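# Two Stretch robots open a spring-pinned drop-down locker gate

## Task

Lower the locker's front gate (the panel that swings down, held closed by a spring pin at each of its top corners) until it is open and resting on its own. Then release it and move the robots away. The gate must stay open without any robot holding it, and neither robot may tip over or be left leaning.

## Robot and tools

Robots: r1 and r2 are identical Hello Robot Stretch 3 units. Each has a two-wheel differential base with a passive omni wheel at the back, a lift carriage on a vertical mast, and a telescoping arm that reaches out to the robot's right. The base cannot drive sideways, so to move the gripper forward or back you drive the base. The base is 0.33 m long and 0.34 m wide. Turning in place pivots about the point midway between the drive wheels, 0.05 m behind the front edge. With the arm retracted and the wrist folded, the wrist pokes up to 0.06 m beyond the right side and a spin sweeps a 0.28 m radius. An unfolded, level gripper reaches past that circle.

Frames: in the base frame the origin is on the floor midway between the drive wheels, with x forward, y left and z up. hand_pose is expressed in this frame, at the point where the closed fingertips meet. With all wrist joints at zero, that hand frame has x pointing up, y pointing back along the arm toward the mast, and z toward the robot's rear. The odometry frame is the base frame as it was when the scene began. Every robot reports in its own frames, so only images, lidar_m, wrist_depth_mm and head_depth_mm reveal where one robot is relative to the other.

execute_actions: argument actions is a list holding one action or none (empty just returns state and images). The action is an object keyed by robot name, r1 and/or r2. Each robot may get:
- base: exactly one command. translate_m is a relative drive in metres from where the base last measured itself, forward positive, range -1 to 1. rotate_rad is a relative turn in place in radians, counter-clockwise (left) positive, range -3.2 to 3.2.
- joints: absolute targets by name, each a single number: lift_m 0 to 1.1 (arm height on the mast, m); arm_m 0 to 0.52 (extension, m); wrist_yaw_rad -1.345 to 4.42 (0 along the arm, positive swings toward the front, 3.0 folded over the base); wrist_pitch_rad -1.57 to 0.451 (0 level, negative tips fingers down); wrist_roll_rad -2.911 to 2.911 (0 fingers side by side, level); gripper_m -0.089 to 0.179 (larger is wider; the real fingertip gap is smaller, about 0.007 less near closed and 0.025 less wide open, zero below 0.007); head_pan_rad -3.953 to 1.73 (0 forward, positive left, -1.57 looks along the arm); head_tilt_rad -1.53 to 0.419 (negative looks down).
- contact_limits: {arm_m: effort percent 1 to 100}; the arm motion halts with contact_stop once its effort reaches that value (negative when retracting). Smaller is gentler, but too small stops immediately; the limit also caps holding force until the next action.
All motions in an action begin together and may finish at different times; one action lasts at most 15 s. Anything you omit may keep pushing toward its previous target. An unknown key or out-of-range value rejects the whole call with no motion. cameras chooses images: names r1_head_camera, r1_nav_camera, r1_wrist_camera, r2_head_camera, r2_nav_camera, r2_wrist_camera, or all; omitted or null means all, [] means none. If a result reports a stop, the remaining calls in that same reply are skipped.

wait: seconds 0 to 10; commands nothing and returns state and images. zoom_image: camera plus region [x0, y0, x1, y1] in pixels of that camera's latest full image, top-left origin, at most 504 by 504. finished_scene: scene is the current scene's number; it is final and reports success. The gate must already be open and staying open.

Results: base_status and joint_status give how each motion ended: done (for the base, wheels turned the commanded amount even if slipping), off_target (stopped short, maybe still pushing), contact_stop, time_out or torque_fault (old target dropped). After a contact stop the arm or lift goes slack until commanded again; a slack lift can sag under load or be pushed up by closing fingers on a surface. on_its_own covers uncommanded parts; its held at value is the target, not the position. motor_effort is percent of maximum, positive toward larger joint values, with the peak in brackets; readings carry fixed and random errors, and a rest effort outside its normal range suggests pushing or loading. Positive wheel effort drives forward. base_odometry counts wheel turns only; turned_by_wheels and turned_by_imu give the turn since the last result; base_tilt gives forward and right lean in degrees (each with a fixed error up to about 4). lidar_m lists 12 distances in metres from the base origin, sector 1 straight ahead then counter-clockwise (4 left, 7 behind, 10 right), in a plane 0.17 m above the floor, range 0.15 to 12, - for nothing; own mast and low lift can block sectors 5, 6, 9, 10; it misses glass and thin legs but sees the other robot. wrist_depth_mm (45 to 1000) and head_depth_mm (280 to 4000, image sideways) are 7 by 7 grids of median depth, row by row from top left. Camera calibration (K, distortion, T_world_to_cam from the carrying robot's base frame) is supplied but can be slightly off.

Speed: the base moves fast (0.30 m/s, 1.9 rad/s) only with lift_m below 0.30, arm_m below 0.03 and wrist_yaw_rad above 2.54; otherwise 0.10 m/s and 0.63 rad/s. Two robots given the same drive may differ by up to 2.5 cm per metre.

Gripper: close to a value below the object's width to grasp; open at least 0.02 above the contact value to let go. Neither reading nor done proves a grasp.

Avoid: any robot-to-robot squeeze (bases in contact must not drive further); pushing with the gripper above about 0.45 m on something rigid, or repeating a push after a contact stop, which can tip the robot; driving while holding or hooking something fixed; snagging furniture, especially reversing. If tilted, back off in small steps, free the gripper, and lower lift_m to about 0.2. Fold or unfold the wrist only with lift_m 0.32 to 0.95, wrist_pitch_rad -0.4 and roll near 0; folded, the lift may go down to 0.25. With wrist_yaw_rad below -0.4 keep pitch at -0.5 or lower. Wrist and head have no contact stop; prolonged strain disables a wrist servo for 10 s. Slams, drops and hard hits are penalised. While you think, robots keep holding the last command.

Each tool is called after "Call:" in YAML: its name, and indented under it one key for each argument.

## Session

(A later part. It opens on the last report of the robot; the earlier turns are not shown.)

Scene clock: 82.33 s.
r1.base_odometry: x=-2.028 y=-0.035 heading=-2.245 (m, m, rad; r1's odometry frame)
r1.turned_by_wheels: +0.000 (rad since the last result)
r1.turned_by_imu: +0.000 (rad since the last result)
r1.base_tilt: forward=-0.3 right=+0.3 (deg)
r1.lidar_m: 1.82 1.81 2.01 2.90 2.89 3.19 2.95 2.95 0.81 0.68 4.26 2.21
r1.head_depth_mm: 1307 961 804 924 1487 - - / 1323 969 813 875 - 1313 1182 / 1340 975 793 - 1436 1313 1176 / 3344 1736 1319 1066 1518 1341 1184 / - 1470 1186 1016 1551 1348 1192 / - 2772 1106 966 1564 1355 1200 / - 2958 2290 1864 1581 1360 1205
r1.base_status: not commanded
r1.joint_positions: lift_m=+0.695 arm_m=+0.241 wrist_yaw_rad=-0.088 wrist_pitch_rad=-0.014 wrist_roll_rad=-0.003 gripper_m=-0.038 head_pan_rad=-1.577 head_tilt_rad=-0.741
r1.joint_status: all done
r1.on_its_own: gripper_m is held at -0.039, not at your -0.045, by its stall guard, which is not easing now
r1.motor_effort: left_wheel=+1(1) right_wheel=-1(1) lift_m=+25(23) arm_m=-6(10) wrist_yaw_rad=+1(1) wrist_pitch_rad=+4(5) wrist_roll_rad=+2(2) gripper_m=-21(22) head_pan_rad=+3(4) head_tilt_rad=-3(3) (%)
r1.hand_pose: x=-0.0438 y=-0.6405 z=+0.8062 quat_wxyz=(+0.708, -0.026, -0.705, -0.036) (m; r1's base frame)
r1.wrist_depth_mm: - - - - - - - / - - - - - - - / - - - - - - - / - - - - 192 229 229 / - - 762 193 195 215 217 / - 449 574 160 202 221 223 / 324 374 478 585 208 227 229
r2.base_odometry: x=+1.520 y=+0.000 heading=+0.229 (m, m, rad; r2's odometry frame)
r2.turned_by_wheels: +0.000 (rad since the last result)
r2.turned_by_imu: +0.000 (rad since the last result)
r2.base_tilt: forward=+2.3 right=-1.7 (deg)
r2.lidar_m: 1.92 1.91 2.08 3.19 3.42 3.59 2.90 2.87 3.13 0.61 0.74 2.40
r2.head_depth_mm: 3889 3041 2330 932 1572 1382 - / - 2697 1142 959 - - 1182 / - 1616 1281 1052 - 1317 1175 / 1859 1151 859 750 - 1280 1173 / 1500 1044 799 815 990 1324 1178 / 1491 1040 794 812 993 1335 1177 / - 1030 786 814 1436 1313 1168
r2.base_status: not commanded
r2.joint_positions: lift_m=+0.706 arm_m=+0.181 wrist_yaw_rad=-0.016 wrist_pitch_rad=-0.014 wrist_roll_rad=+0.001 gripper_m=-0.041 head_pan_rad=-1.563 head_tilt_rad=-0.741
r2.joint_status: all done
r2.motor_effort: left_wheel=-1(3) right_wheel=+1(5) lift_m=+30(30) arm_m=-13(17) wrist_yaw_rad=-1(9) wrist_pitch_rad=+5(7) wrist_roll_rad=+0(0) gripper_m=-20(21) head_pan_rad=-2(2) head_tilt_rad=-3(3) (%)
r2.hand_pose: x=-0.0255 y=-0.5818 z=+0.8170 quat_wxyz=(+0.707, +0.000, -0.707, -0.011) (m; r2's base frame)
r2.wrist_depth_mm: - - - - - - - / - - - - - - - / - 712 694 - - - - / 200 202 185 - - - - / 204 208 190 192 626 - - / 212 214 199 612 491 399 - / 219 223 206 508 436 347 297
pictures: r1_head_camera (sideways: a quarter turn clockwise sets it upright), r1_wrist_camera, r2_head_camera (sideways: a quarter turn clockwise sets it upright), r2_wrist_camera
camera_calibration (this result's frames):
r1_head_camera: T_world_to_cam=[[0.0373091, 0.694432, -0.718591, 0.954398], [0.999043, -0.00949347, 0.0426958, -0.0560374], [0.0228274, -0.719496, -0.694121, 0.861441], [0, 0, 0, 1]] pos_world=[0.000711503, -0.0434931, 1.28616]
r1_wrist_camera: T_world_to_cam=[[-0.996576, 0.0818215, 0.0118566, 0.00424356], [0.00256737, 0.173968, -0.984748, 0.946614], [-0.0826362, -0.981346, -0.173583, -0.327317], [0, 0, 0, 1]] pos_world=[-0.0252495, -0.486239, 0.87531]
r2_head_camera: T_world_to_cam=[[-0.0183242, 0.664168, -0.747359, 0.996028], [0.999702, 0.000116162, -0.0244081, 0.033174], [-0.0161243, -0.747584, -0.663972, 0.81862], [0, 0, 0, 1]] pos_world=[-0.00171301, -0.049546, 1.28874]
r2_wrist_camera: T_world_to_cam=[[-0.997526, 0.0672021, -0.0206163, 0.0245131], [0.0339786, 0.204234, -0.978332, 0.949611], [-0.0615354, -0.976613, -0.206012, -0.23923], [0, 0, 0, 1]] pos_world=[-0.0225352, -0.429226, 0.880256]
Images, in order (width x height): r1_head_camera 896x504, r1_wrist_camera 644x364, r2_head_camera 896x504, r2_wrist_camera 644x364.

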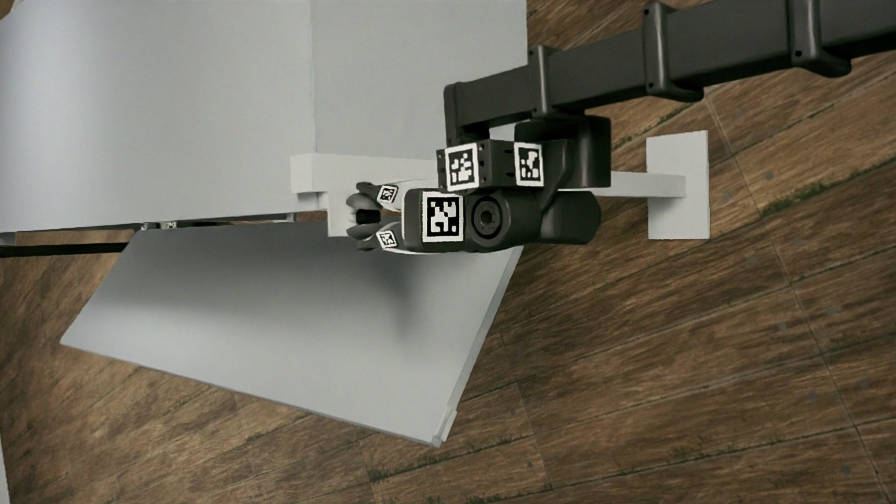

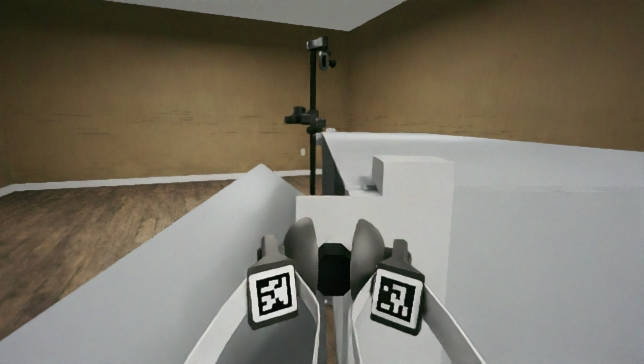

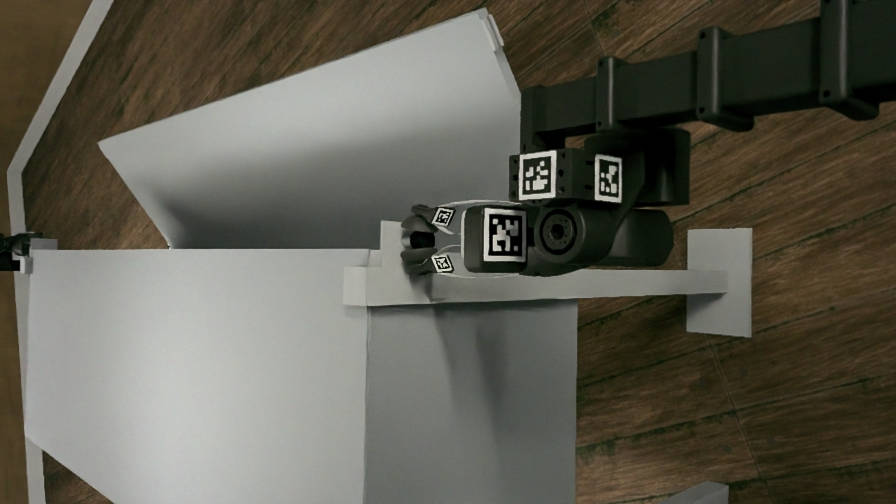

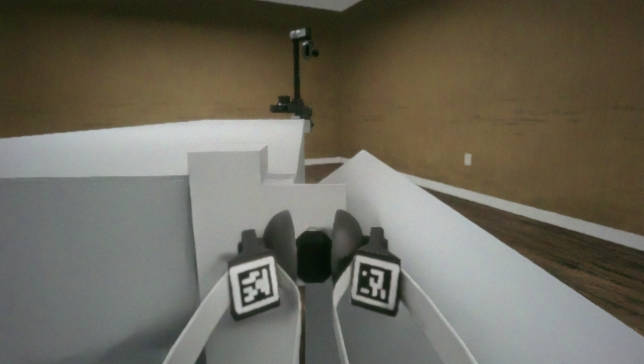

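The gate is released and falling. Now let go of the knobs.

Call:
execute_actions:
  actions:
    - {"r1": {"joints": {"gripper_m": 0.06}}, "r2": {"joints": {"gripper_m": 0.06}}}
  cameras: []

Call:
execute_actions:
  actions:
    - {"r1": {"joints": {"arm_m": 0.0}}, "r2": {"joints": {"arm_m": 0.0}}}
  cameras: ["r1_head_camera", "r1_wrist_camera", "r2_head_camera", "r2_wrist_camera"]

Scene clock: 84.23 s.
r1.base_odometry: x=-2.028 y=-0.035 heading=-2.245 (m, m, rad; r1's odometry frame)
r1.turned_by_wheels: +0.000 (rad since the last result)
r1.turned_by_imu: +0.000 (rad since the last result)
r1.base_tilt: forward=-0.3 right=+0.3 (deg)
r1.lidar_m: 1.82 1.81 2.01 2.90 2.89 3.22 2.95 2.94 0.81 0.68 4.28 2.21
r1.head_depth_mm: 1305 958 802 918 1490 - - / 1322 970 813 876 - 1305 1176 / 1349 983 795 866 1212 1313 1176 / 3403 2619 2160 1822 1508 1339 1185 / 3988 2786 2235 1837 1555 1353 1189 / - 2858 2246 1855 1565 1350 1196 / - 2927 2297 1851 1573 1362 1208
r1.base_status: not commanded
r1.joint_positions: lift_m=+0.695 arm_m=+0.240 wrist_yaw_rad=-0.088 wrist_pitch_rad=-0.015 wrist_roll_rad=-0.003 gripper_m=+0.060 head_pan_rad=-1.577 head_tilt_rad=-0.741
r1.joint_status: all done
r1.motor_effort: left_wheel=+1(1) right_wheel=-1(1) lift_m=+25(25) arm_m=-2(5) wrist_yaw_rad=+2(2) wrist_pitch_rad=+5(4) wrist_roll_rad=+2(2) gripper_m=+0(85) head_pan_rad=+3(3) head_tilt_rad=-3(3) (%)
r1.hand_pose: x=-0.0438 y=-0.6401 z=+0.8059 quat_wxyz=(+0.707, -0.025, -0.705, -0.037) (m; r1's base frame)
r1.wrist_depth_mm: - - - - - - - / - - - - - - - / - - - - - - - / - - - - 192 223 228 / - - - 195 195 218 217 / - - - 209 203 221 222 / - - - 799 210 228 228
r2.base_odometry: x=+1.520 y=+0.000 heading=+0.229 (m, m, rad; r2's odometry frame)
r2.turned_by_wheels: +0.000 (rad since the last result)
r2.turned_by_imu: +0.000 (rad since the last result)
r2.base_tilt: forward=+2.2 right=-1.7 (deg)
r2.lidar_m: 1.93 1.91 2.08 3.20 3.41 3.62 2.90 2.87 3.13 0.61 0.74 2.41
r2.head_depth_mm: 3923 3082 2338 1870 1564 1381 - / - 3023 2309 1881 - - 1181 / - 3029 2306 1853 - 1321 1182 / 1851 1158 862 748 - 1278 1177 / 1520 1042 797 810 992 1320 1176 / 1507 1038 792 814 992 1326 1174 / - 1031 790 813 1448 1306 1169
r2.base_status: not commanded
r2.joint_positions: lift_m=+0.706 arm_m=+0.180 wrist_yaw_rad=-0.016 wrist_pitch_rad=-0.016 wrist_roll_rad=+0.001 gripper_m=+0.060 head_pan_rad=-1.563 head_tilt_rad=-0.741
r2.joint_status: all done
r2.motor_effort: left_wheel=-1(1) right_wheel=+0(1) lift_m=+30(30) arm_m=-6(12) wrist_yaw_rad=+0(0) wrist_pitch_rad=+6(6) wrist_roll_rad=+0(0) gripper_m=+1(79) head_pan_rad=-2(2) head_tilt_rad=-3(3) (%)
r2.hand_pose: x=-0.0255 y=-0.5812 z=+0.8164 quat_wxyz=(+0.707, +0.000, -0.707, -0.012) (m; r2's base frame)
r2.wrist_depth_mm: - - - - - - - / - - - - - - - / - 686 667 - - - - / 201 204 187 - - - - / 205 209 191 193 - - - / 214 215 - 913 - - - / 222 224 209 - - - -
pictures: none
No camera images: the call's "cameras" was empty. Leave "cameras" out to get every camera's image.

Scene clock: 87.23 s.
r1.base_odometry: x=-2.028 y=-0.035 heading=-2.245 (m, m, rad; r1's odometry frame)
r1.turned_by_wheels: +0.000 (rad since the last result)
r1.turned_by_imu: +0.000 (rad since the last result)
r1.base_tilt: forward=-0.2 right=+0.3 (deg)
r1.lidar_m: 1.82 1.81 2.01 2.90 2.88 3.20 2.96 2.94 0.81 0.68 4.25 2.21
r1.head_depth_mm: 1305 960 804 918 1488 1327 - / 1323 972 811 920 1495 1333 - / 1348 981 794 918 1131 - - / 3450 2654 2186 1791 1516 1342 1183 / 3977 2740 2245 1837 1557 1347 1195 / - 2890 2258 1849 1566 1354 1200 / - 2952 2274 1857 1576 1362 1203
r1.base_status: not commanded
r1.joint_positions: lift_m=+0.695 arm_m=+0.000 wrist_yaw_rad=-0.087 wrist_pitch_rad=-0.016 wrist_roll_rad=-0.003 gripper_m=+0.060 head_pan_rad=-1.577 head_tilt_rad=-0.741
r1.joint_status: all done
r1.motor_effort: left_wheel=+1(1) right_wheel=-1(1) lift_m=+25(24) arm_m=-2(4) wrist_yaw_rad=+1(2) wrist_pitch_rad=+5(5) wrist_roll_rad=+2(2) gripper_m=-1(0) head_pan_rad=+4(4) head_tilt_rad=-3(3) (%)
r1.hand_pose: x=-0.0437 y=-0.4001 z=+0.8058 quat_wxyz=(+0.707, -0.025, -0.705, -0.037) (m; r1's base frame)
r1.wrist_depth_mm: - - - - - - - / - - - - - - - / - - - - - - - / - - - 441 463 455 454 / - - - - 461 468 471 / - - - 865 488 492 476 / - - - 640 503 498 493
r2.base_odometry: x=+1.520 y=+0.000 heading=+0.229 (m, m, rad; r2's odometry frame)
r2.turned_by_wheels: +0.000 (rad since the last result)
r2.turned_by_imu: +0.000 (rad since the last result)
r2.base_tilt: forward=+2.2 right=-1.7 (deg)
r2.lidar_m: 1.93 1.91 2.08 3.20 3.41 3.62 2.90 2.87 3.13 0.61 0.74 2.40
r2.head_depth_mm: 3868 3072 2328 1884 1562 1345 1232 / - 3037 2343 1871 1559 1347 - / - 3031 2302 1864 1556 1371 - / 1957 1158 860 811 1445 1311 - / 1513 1042 798 814 995 1324 1170 / 1505 1039 795 813 992 1335 1167 / - 1034 790 813 1437 1309 1164
r2.base_status: not commanded
r2.joint_positions: lift_m=+0.706 arm_m=+0.000 wrist_yaw_rad=-0.016 wrist_pitch_rad=-0.017 wrist_roll_rad=+0.001 gripper_m=+0.060 head_pan_rad=-1.563 head_tilt_rad=-0.741
r2.joint_status: all done
r2.motor_effort: left_wheel=-1(1) right_wheel=+1(1) lift_m=+30(30) arm_m=-6(6) wrist_yaw_rad=+0(0) wrist_pitch_rad=+7(6) wrist_roll_rad=+0(0) gripper_m=+1(1) head_pan_rad=-2(1) head_tilt_rad=-3(3) (%)
r2.hand_pose: x=-0.0255 y=-0.4012 z=+0.8161 quat_wxyz=(+0.707, +0.001, -0.707, -0.012) (m; r2's base frame)
r2.wrist_depth_mm: - - - - - - - / - - - - - - - / - 695 655 - - - - / 375 379 386 372 - - - / 381 401 391 - - - - / 409 405 - - - - - / 428 422 430 - - - -
pictures: r1_head_camera (sideways: a quarter turn clockwise sets it upright), r1_wrist_camera, r2_head_camera (sideways: a quarter turn clockwise sets it upright), r2_wrist_camera
camera_calibration (this result's frames):
r1_head_camera: T_world_to_cam=[[0.037298, 0.694433, -0.71859, 0.954397], [0.999043, -0.00947755, 0.0426958, -0.0560374], [0.0228389, -0.719495, -0.694122, 0.861442], [0, 0, 0, 1]] pos_world=[0.000712198, -0.0434932, 1.28616]
r1_wrist_camera: T_world_to_cam=[[-0.996608, 0.0814368, 0.0118466, -0.015479], [0.0026501, 0.175639, -0.984451, 0.90478], [-0.0822512, -0.98108, -0.175259, -0.0899031], [0, 0, 0, 1]] pos_world=[-0.0252189, -0.245856, 0.875138]
r2_head_camera: T_world_to_cam=[[-0.018324, 0.664168, -0.747359, 0.996028], [0.999702, 0.000115806, -0.0244081, 0.033174], [-0.0161245, -0.747584, -0.663972, 0.81862], [0, 0, 0, 1]] pos_world=[-0.00171303, -0.049546, 1.28874]
r2_wrist_camera: T_world_to_cam=[[-0.99751, 0.0675, -0.0204526, 0.012289], [0.0340759, 0.207334, -0.977677, 0.912647], [-0.0617527, -0.975939, -0.209117, -0.0602429], [0, 0, 0, 1]] pos_world=[-0.0225611, -0.248845, 0.879927]
Images, in order (width x height): r1_head_camera 896x504, r1_wrist_camera 644x364, r2_head_camera 896x504, r2_wrist_camera 644x364.

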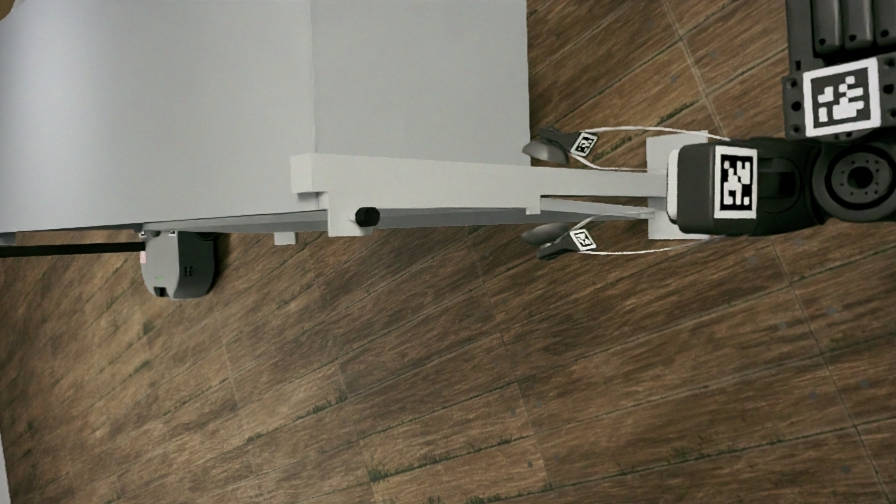

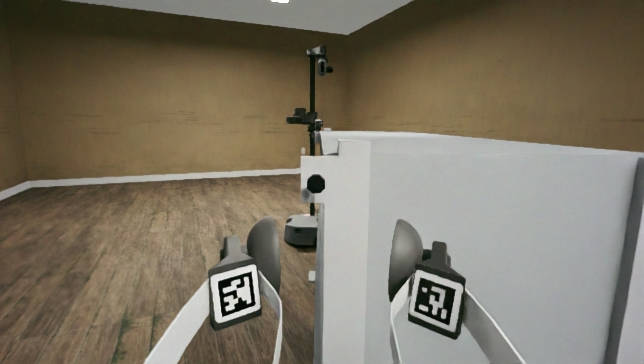

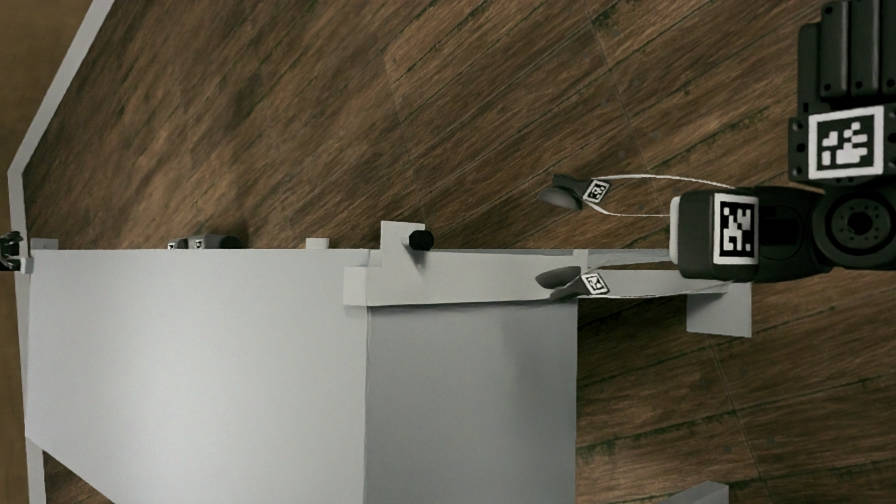

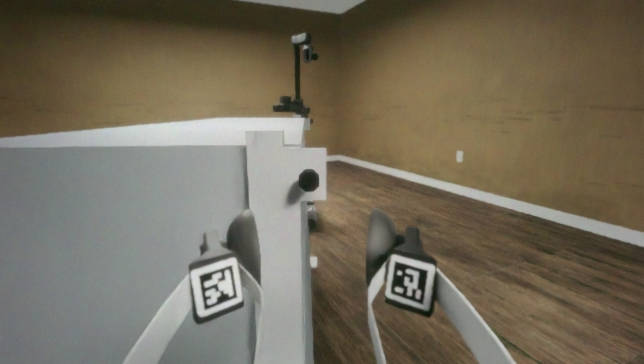

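Call:
execute_actions:
  actions:
    - {"r1": {"joints": {"wrist_yaw_rad": 1.6, "wrist_pitch_rad": -0.4, "head_tilt_rad": -0.95}}, "r2": {"joints": {"wrist_yaw_rad": 1.6, "wrist_pitch_rad": -0.4, "head_tilt_rad": -0.95}}}
  cameras: ["r1_head_camera", "r2_head_camera", "r1_nav_camera"]

Scene clock: 89.63 s.
r1.base_odometry: x=-2.028 y=-0.035 heading=-2.245 (m, m, rad; r1's odometry frame)
r1.turned_by_wheels: +0.000 (rad since the last result)
r1.turned_by_imu: +0.000 (rad since the last result)
r1.base_tilt: forward=-0.2 right=+0.4 (deg)
r1.lidar_m: 1.82 1.81 2.01 2.90 2.89 3.21 2.95 2.94 0.81 0.68 4.24 2.21
r1.head_depth_mm: 805 769 935 1518 1382 - - / 807 765 931 1529 1385 - 1159 / 817 745 900 1448 1387 - 1167 / 2269 1925 1717 1520 1374 1278 1151 / 2401 2018 1762 1541 1388 1281 1127 / 2431 2058 1765 1560 1389 1271 1137 / 2442 2062 1776 1564 1396 1276 1144
r1.base_status: not commanded
r1.joint_positions: lift_m=+0.695 arm_m=+0.000 wrist_yaw_rad=+1.597 wrist_pitch_rad=-0.412 wrist_roll_rad=-0.002 gripper_m=+0.060 head_pan_rad=-1.577 head_tilt_rad=-0.938
r1.joint_status: all done
r1.motor_effort: left_wheel=+1(1) right_wheel=-1(1) lift_m=+24(24) arm_m=-2(2) wrist_yaw_rad=+2(3) wrist_pitch_rad=+3(4) wrist_roll_rad=+2(2) gripper_m=+0(0) head_pan_rad=+3(4) head_tilt_rad=-4(16) (%)
r1.hand_pose: x=+0.2037 y=-0.1394 z=+0.7092 quat_wxyz=(+0.587, +0.596, -0.378, +0.396) (m; r1's base frame)
r1.wrist_depth_mm: - - - - - - - / - - - - - - - / - - - - - - - / - - - - - - - / - - - - - - - / - - - - - - - / 941 902 891 892 904 925 901
r2.base_odometry: x=+1.520 y=+0.000 heading=+0.229 (m, m, rad; r2's odometry frame)
r2.turned_by_wheels: +0.000 (rad since the last result)
r2.turned_by_imu: +0.000 (rad since the last result)
r2.base_tilt: forward=+2.2 right=-1.7 (deg)
r2.lidar_m: 1.92 1.91 2.08 3.20 3.41 3.62 2.90 2.87 3.13 0.61 0.74 2.41
r2.head_depth_mm: 2561 2125 1811 1574 1391 - - / 2566 2121 1790 1566 1402 - 1135 / 2572 2102 1797 1563 1402 - 1158 / 929 759 817 1474 1358 - 1151 / 871 726 816 1481 1369 1275 1115 / 867 729 818 1467 1369 1274 1101 / 857 729 817 1461 1343 1226 1102
r2.base_status: not commanded
r2.joint_positions: lift_m=+0.706 arm_m=+0.000 wrist_yaw_rad=+1.598 wrist_pitch_rad=-0.413 wrist_roll_rad=+0.001 gripper_m=+0.060 head_pan_rad=-1.563 head_tilt_rad=-0.938
r2.joint_status: all done
r2.motor_effort: left_wheel=-1(1) right_wheel=+1(1) lift_m=+30(30) arm_m=-6(5) wrist_yaw_rad=+2(2) wrist_pitch_rad=+5(6) wrist_roll_rad=+0(0) gripper_m=+0(1) head_pan_rad=-2(2) head_tilt_rad=-4(17) (%)
r2.hand_pose: x=+0.2036 y=-0.1394 z=+0.7196 quat_wxyz=(+0.587, +0.597, -0.379, +0.395) (m; r2's base frame)
r2.wrist_depth_mm: - - - - - - - / - - - - - - - / - - - - - - - / - - - - - - - / - - - - - - - / 989 995 - 958 - - 566 / 845 832 866 871 853 854 829
pictures: r1_head_camera (sideways: a quarter turn clockwise sets it upright), r1_nav_camera (sideways: a quarter turn counterclockwise sets it upright), r2_head_camera (sideways: a quarter turn clockwise sets it upright)
camera_calibration (this result's frames):
r1_head_camera: T_world_to_cam=[[0.0380776, 0.821621, -0.568761, 0.759166], [0.998992, -0.0177661, 0.0412164, -0.0541002], [0.0237595, -0.569757, -0.82147, 1.02703], [0, 0, 0, 1]] pos_world=[0.000736496, -0.0395484, 1.27769]
r1_nav_camera: T_world_to_cam=[[0.0172404, -0.784301, 0.620141, -0.763442], [-0.999594, -0.027595, -0.00711035, 0.0639288], [0.0226895, -0.619766, -0.784459, 0.974954], [0, 0, 0, 1]] pos_world=[0.0549437, 0.00723913, 1.23871]
r2_head_camera: T_world_to_cam=[[-0.0193364, 0.7972, -0.603406, 0.808449], [0.999664, 0.00500464, -0.0254227, 0.0344887], [-0.0172471, -0.603695, -0.797029, 0.991666], [0, 0, 0, 1]] pos_world=[-0.00174124, -0.0460051, 1.27909]
Images, in order (width x height): r1_head_camera 896x504, r1_nav_camera 672x504, r2_head_camera 896x504.

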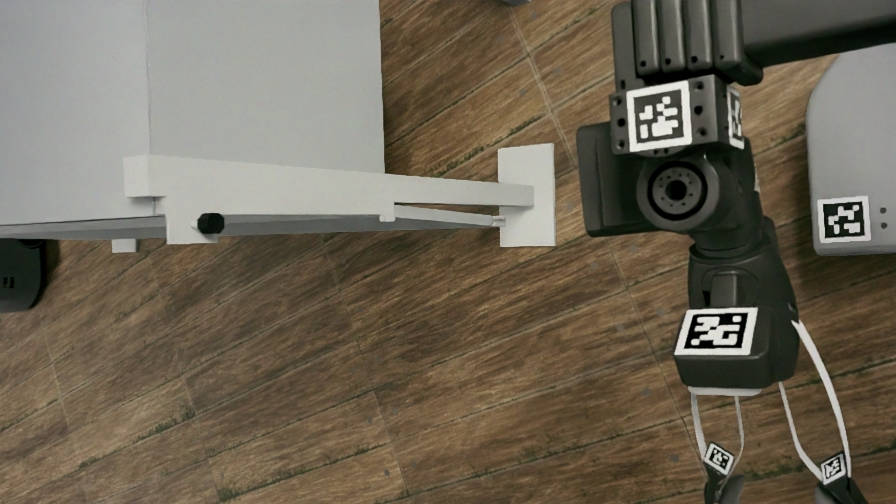

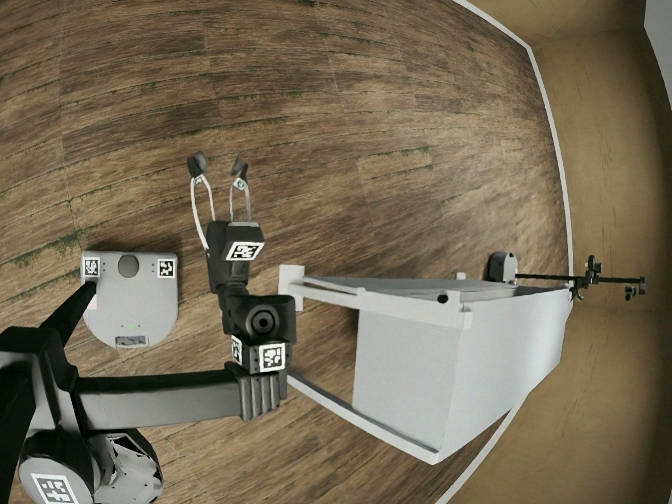

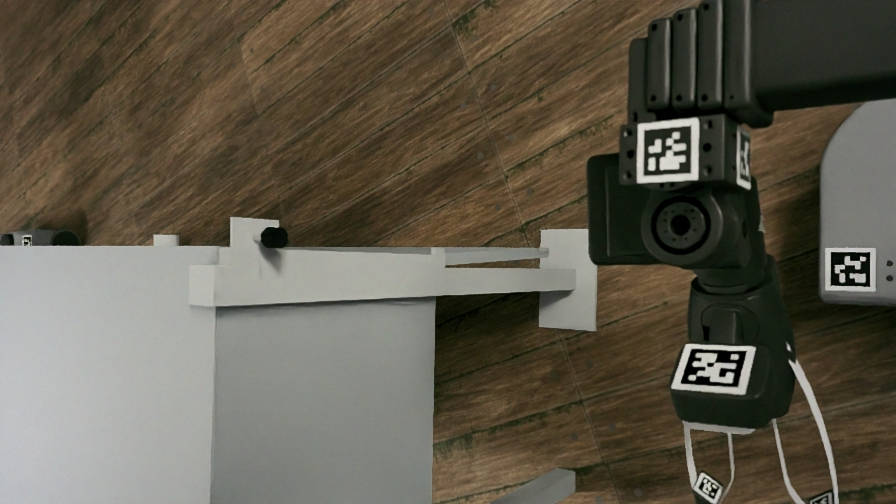

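Call:
wait:
  seconds: 2

Scene clock: 91.93 s.
r1.base_odometry: x=-2.028 y=-0.035 heading=-2.245 (m, m, rad; r1's odometry frame)
r1.turned_by_wheels: +0.000 (rad since the last result)
r1.turned_by_imu: +0.000 (rad since the last result)
r1.base_tilt: forward=-0.2 right=+0.4 (deg)
r1.lidar_m: 1.82 1.81 2.02 2.90 2.89 3.23 2.95 2.95 0.81 0.68 4.27 2.20
r1.head_depth_mm: 805 767 929 1518 1376 - - / 811 766 932 1528 1382 - 1163 / 817 743 902 1448 1386 - 1166 / 2266 1932 1722 1519 1379 1282 1152 / 2402 2040 1756 1549 1385 1292 1124 / 2438 2051 1780 1552 1382 1273 1143 / 2461 2067 1772 1568 1397 1276 1150
r1.base_status: not commanded
r1.joint_positions: lift_m=+0.695 arm_m=+0.000 wrist_yaw_rad=+1.597 wrist_pitch_rad=-0.412 wrist_roll_rad=-0.002 gripper_m=+0.060 head_pan_rad=-1.577 head_tilt_rad=-0.938
r1.joint_status: all done
r1.motor_effort: left_wheel=+1(1) right_wheel=-1(1) lift_m=+24(24) arm_m=-1(2) wrist_yaw_rad=+2(3) wrist_pitch_rad=+4(4) wrist_roll_rad=+2(2) gripper_m=+0(0) head_pan_rad=+4(4) head_tilt_rad=-4(16) (%)
r1.hand_pose: x=+0.2037 y=-0.1394 z=+0.7092 quat_wxyz=(+0.587, +0.596, -0.378, +0.396) (m; r1's base frame)
r1.wrist_depth_mm: - - - - - - - / - - - - - - - / - - - - - - - / - - - - - - - / - - - - - - - / - - - - - - - / 923 915 901 899 907 901 921
r2.base_odometry: x=+1.520 y=+0.000 heading=+0.229 (m, m, rad; r2's odometry frame)
r2.turned_by_wheels: +0.000 (rad since the last result)
r2.turned_by_imu: +0.000 (rad since the last result)
r2.base_tilt: forward=+2.2 right=-1.7 (deg)
r2.lidar_m: 1.93 1.91 2.09 3.20 3.42 3.62 2.89 2.87 3.14 0.61 0.74 2.40
r2.head_depth_mm: 2571 2120 1805 1570 1394 - - / 2569 2123 1798 1570 1399 - 1142 / 2529 2125 1790 1561 1414 - 1160 / 928 759 816 1473 1359 - 1147 / 867 727 815 1463 1365 1268 1116 / 864 729 817 1458 1365 1276 1105 / 859 730 818 1463 1336 1227 1100
r2.base_status: not commanded
r2.joint_positions: lift_m=+0.706 arm_m=+0.000 wrist_yaw_rad=+1.598 wrist_pitch_rad=-0.413 wrist_roll_rad=+0.001 gripper_m=+0.060 head_pan_rad=-1.563 head_tilt_rad=-0.938
r2.joint_status: all done
r2.motor_effort: left_wheel=-1(1) right_wheel=+1(1) lift_m=+30(30) arm_m=-6(5) wrist_yaw_rad=+2(2) wrist_pitch_rad=+5(6) wrist_roll_rad=+0(0) gripper_m=+0(1) head_pan_rad=-2(2) head_tilt_rad=-4(17) (%)
r2.hand_pose: x=+0.2036 y=-0.1394 z=+0.7196 quat_wxyz=(+0.587, +0.597, -0.379, +0.395) (m; r2's base frame)
r2.wrist_depth_mm: - - - - - - - / - - - - - - - / - - - - - - - / - - - - - - - / - - - - - - - / 971 994 - 998 - - 572 / 831 860 863 854 857 849 809
wait: 2.00 s; at rest from the start
pictures: r1_head_camera (sideways: a quarter turn clockwise sets it upright), r1_nav_camera (sideways: a quarter turn counterclockwise sets it upright), r1_wrist_camera, r2_head_camera (sideways: a quarter turn clockwise sets it upright), r2_nav_camera (sideways: a quarter turn counterclockwise sets it upright), r2_wrist_camera
camera_calibration (this result's frames):
r1_head_camera: T_world_to_cam=[[0.0380776, 0.821621, -0.568761, 0.759166], [0.998992, -0.0177661, 0.0412164, -0.0541002], [0.0237595, -0.569757, -0.82147, 1.02703], [0, 0, 0, 1]] pos_world=[0.000736496, -0.0395484, 1.27769]
r1_nav_camera: T_world_to_cam=[[0.0172404, -0.784301, 0.620141, -0.763442], [-0.999594, -0.027595, -0.00711035, 0.0639288], [0.0226895, -0.619766, -0.784458, 0.974954], [0, 0, 0, 1]] pos_world=[0.0549437, 0.00723912, 1.23871]
r1_wrist_camera: T_world_to_cam=[[0.0356339, -0.999331, 0.00822401, -0.14728], [-0.540905, -0.0262058, -0.840675, 0.743955], [0.840328, 0.0255081, -0.541477, 0.381361], [0, 0, 0, 1]] pos_world=[0.087189, -0.137414, 0.833134]
r2_head_camera: T_world_to_cam=[[-0.0193364, 0.7972, -0.603405, 0.808449], [0.999664, 0.00500464, -0.0254227, 0.0344887], [-0.0172471, -0.603694, -0.797029, 0.991666], [0, 0, 0, 1]] pos_world=[-0.00174124, -0.0460051, 1.27909]
r2_nav_camera: T_world_to_cam=[[-0.0154535, -0.808334, 0.588522, -0.726537], [-0.999531, 0.0280603, 0.0122948, 0.0383988], [-0.0264524, -0.588056, -0.808388, 1.00848], [0, 0, 0, 1]] pos_world=[0.0538299, 0.00467958, 1.24235]
r2_wrist_camera: T_world_to_cam=[[-0.0285197, -0.999593, 0.00106391, -0.140279], [-0.569584, 0.0153763, -0.821789, 0.740172], [0.821438, -0.0240432, -0.569791, 0.401654], [0, 0, 0, 1]] pos_world=[0.0876554, -0.141946, 0.837273]
Images, in order (width x height): r1_head_camera 896x504, r1_nav_camera 672x504, r1_wrist_camera 644x364, r2_head_camera 896x504, r2_nav_camera 672x504, r2_wrist_camera 644x364.

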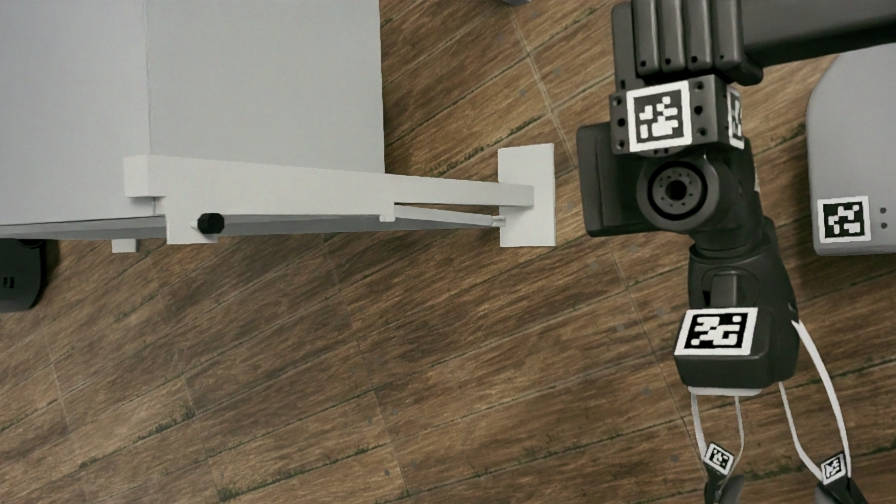

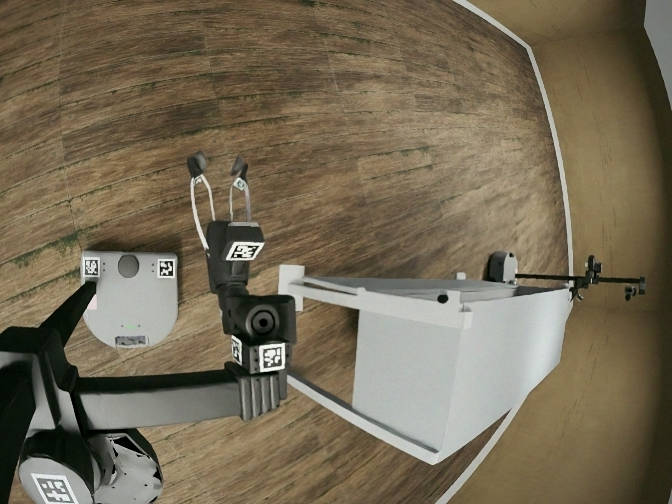

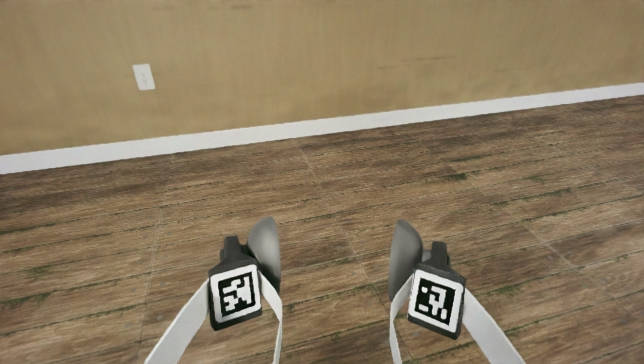

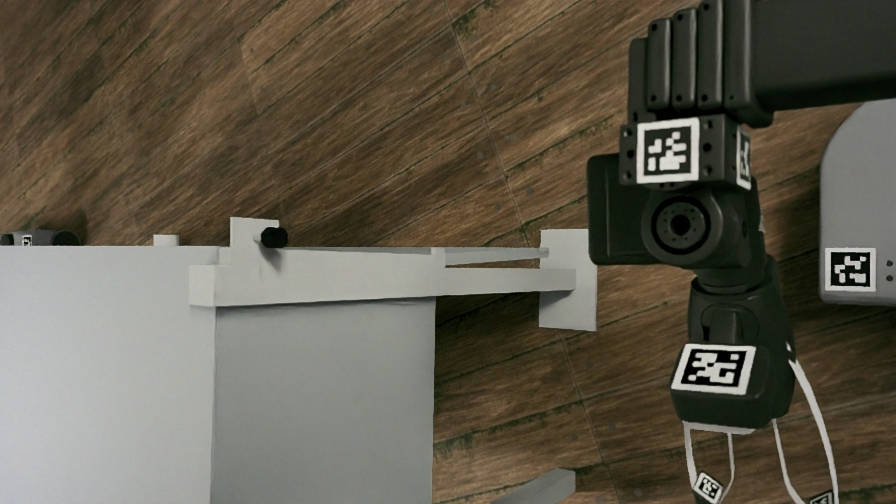

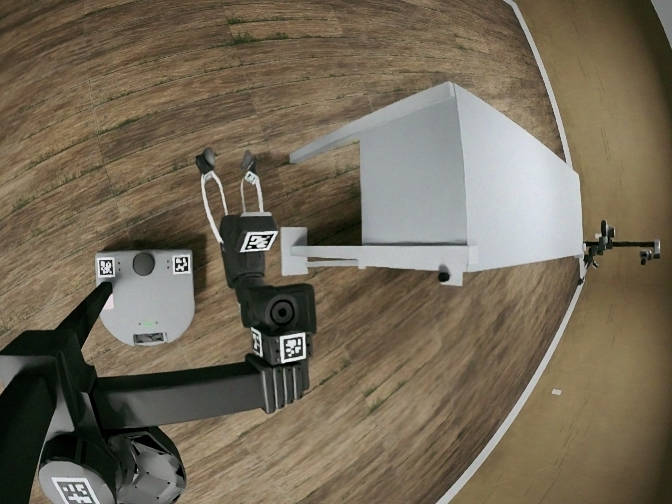

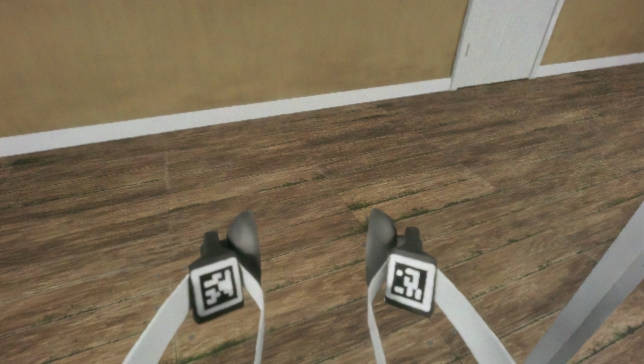

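The gate hangs open and is still, and both robots are clear.

Call:
finished_scene:
  scene: 1

The scene is finished: the task was done.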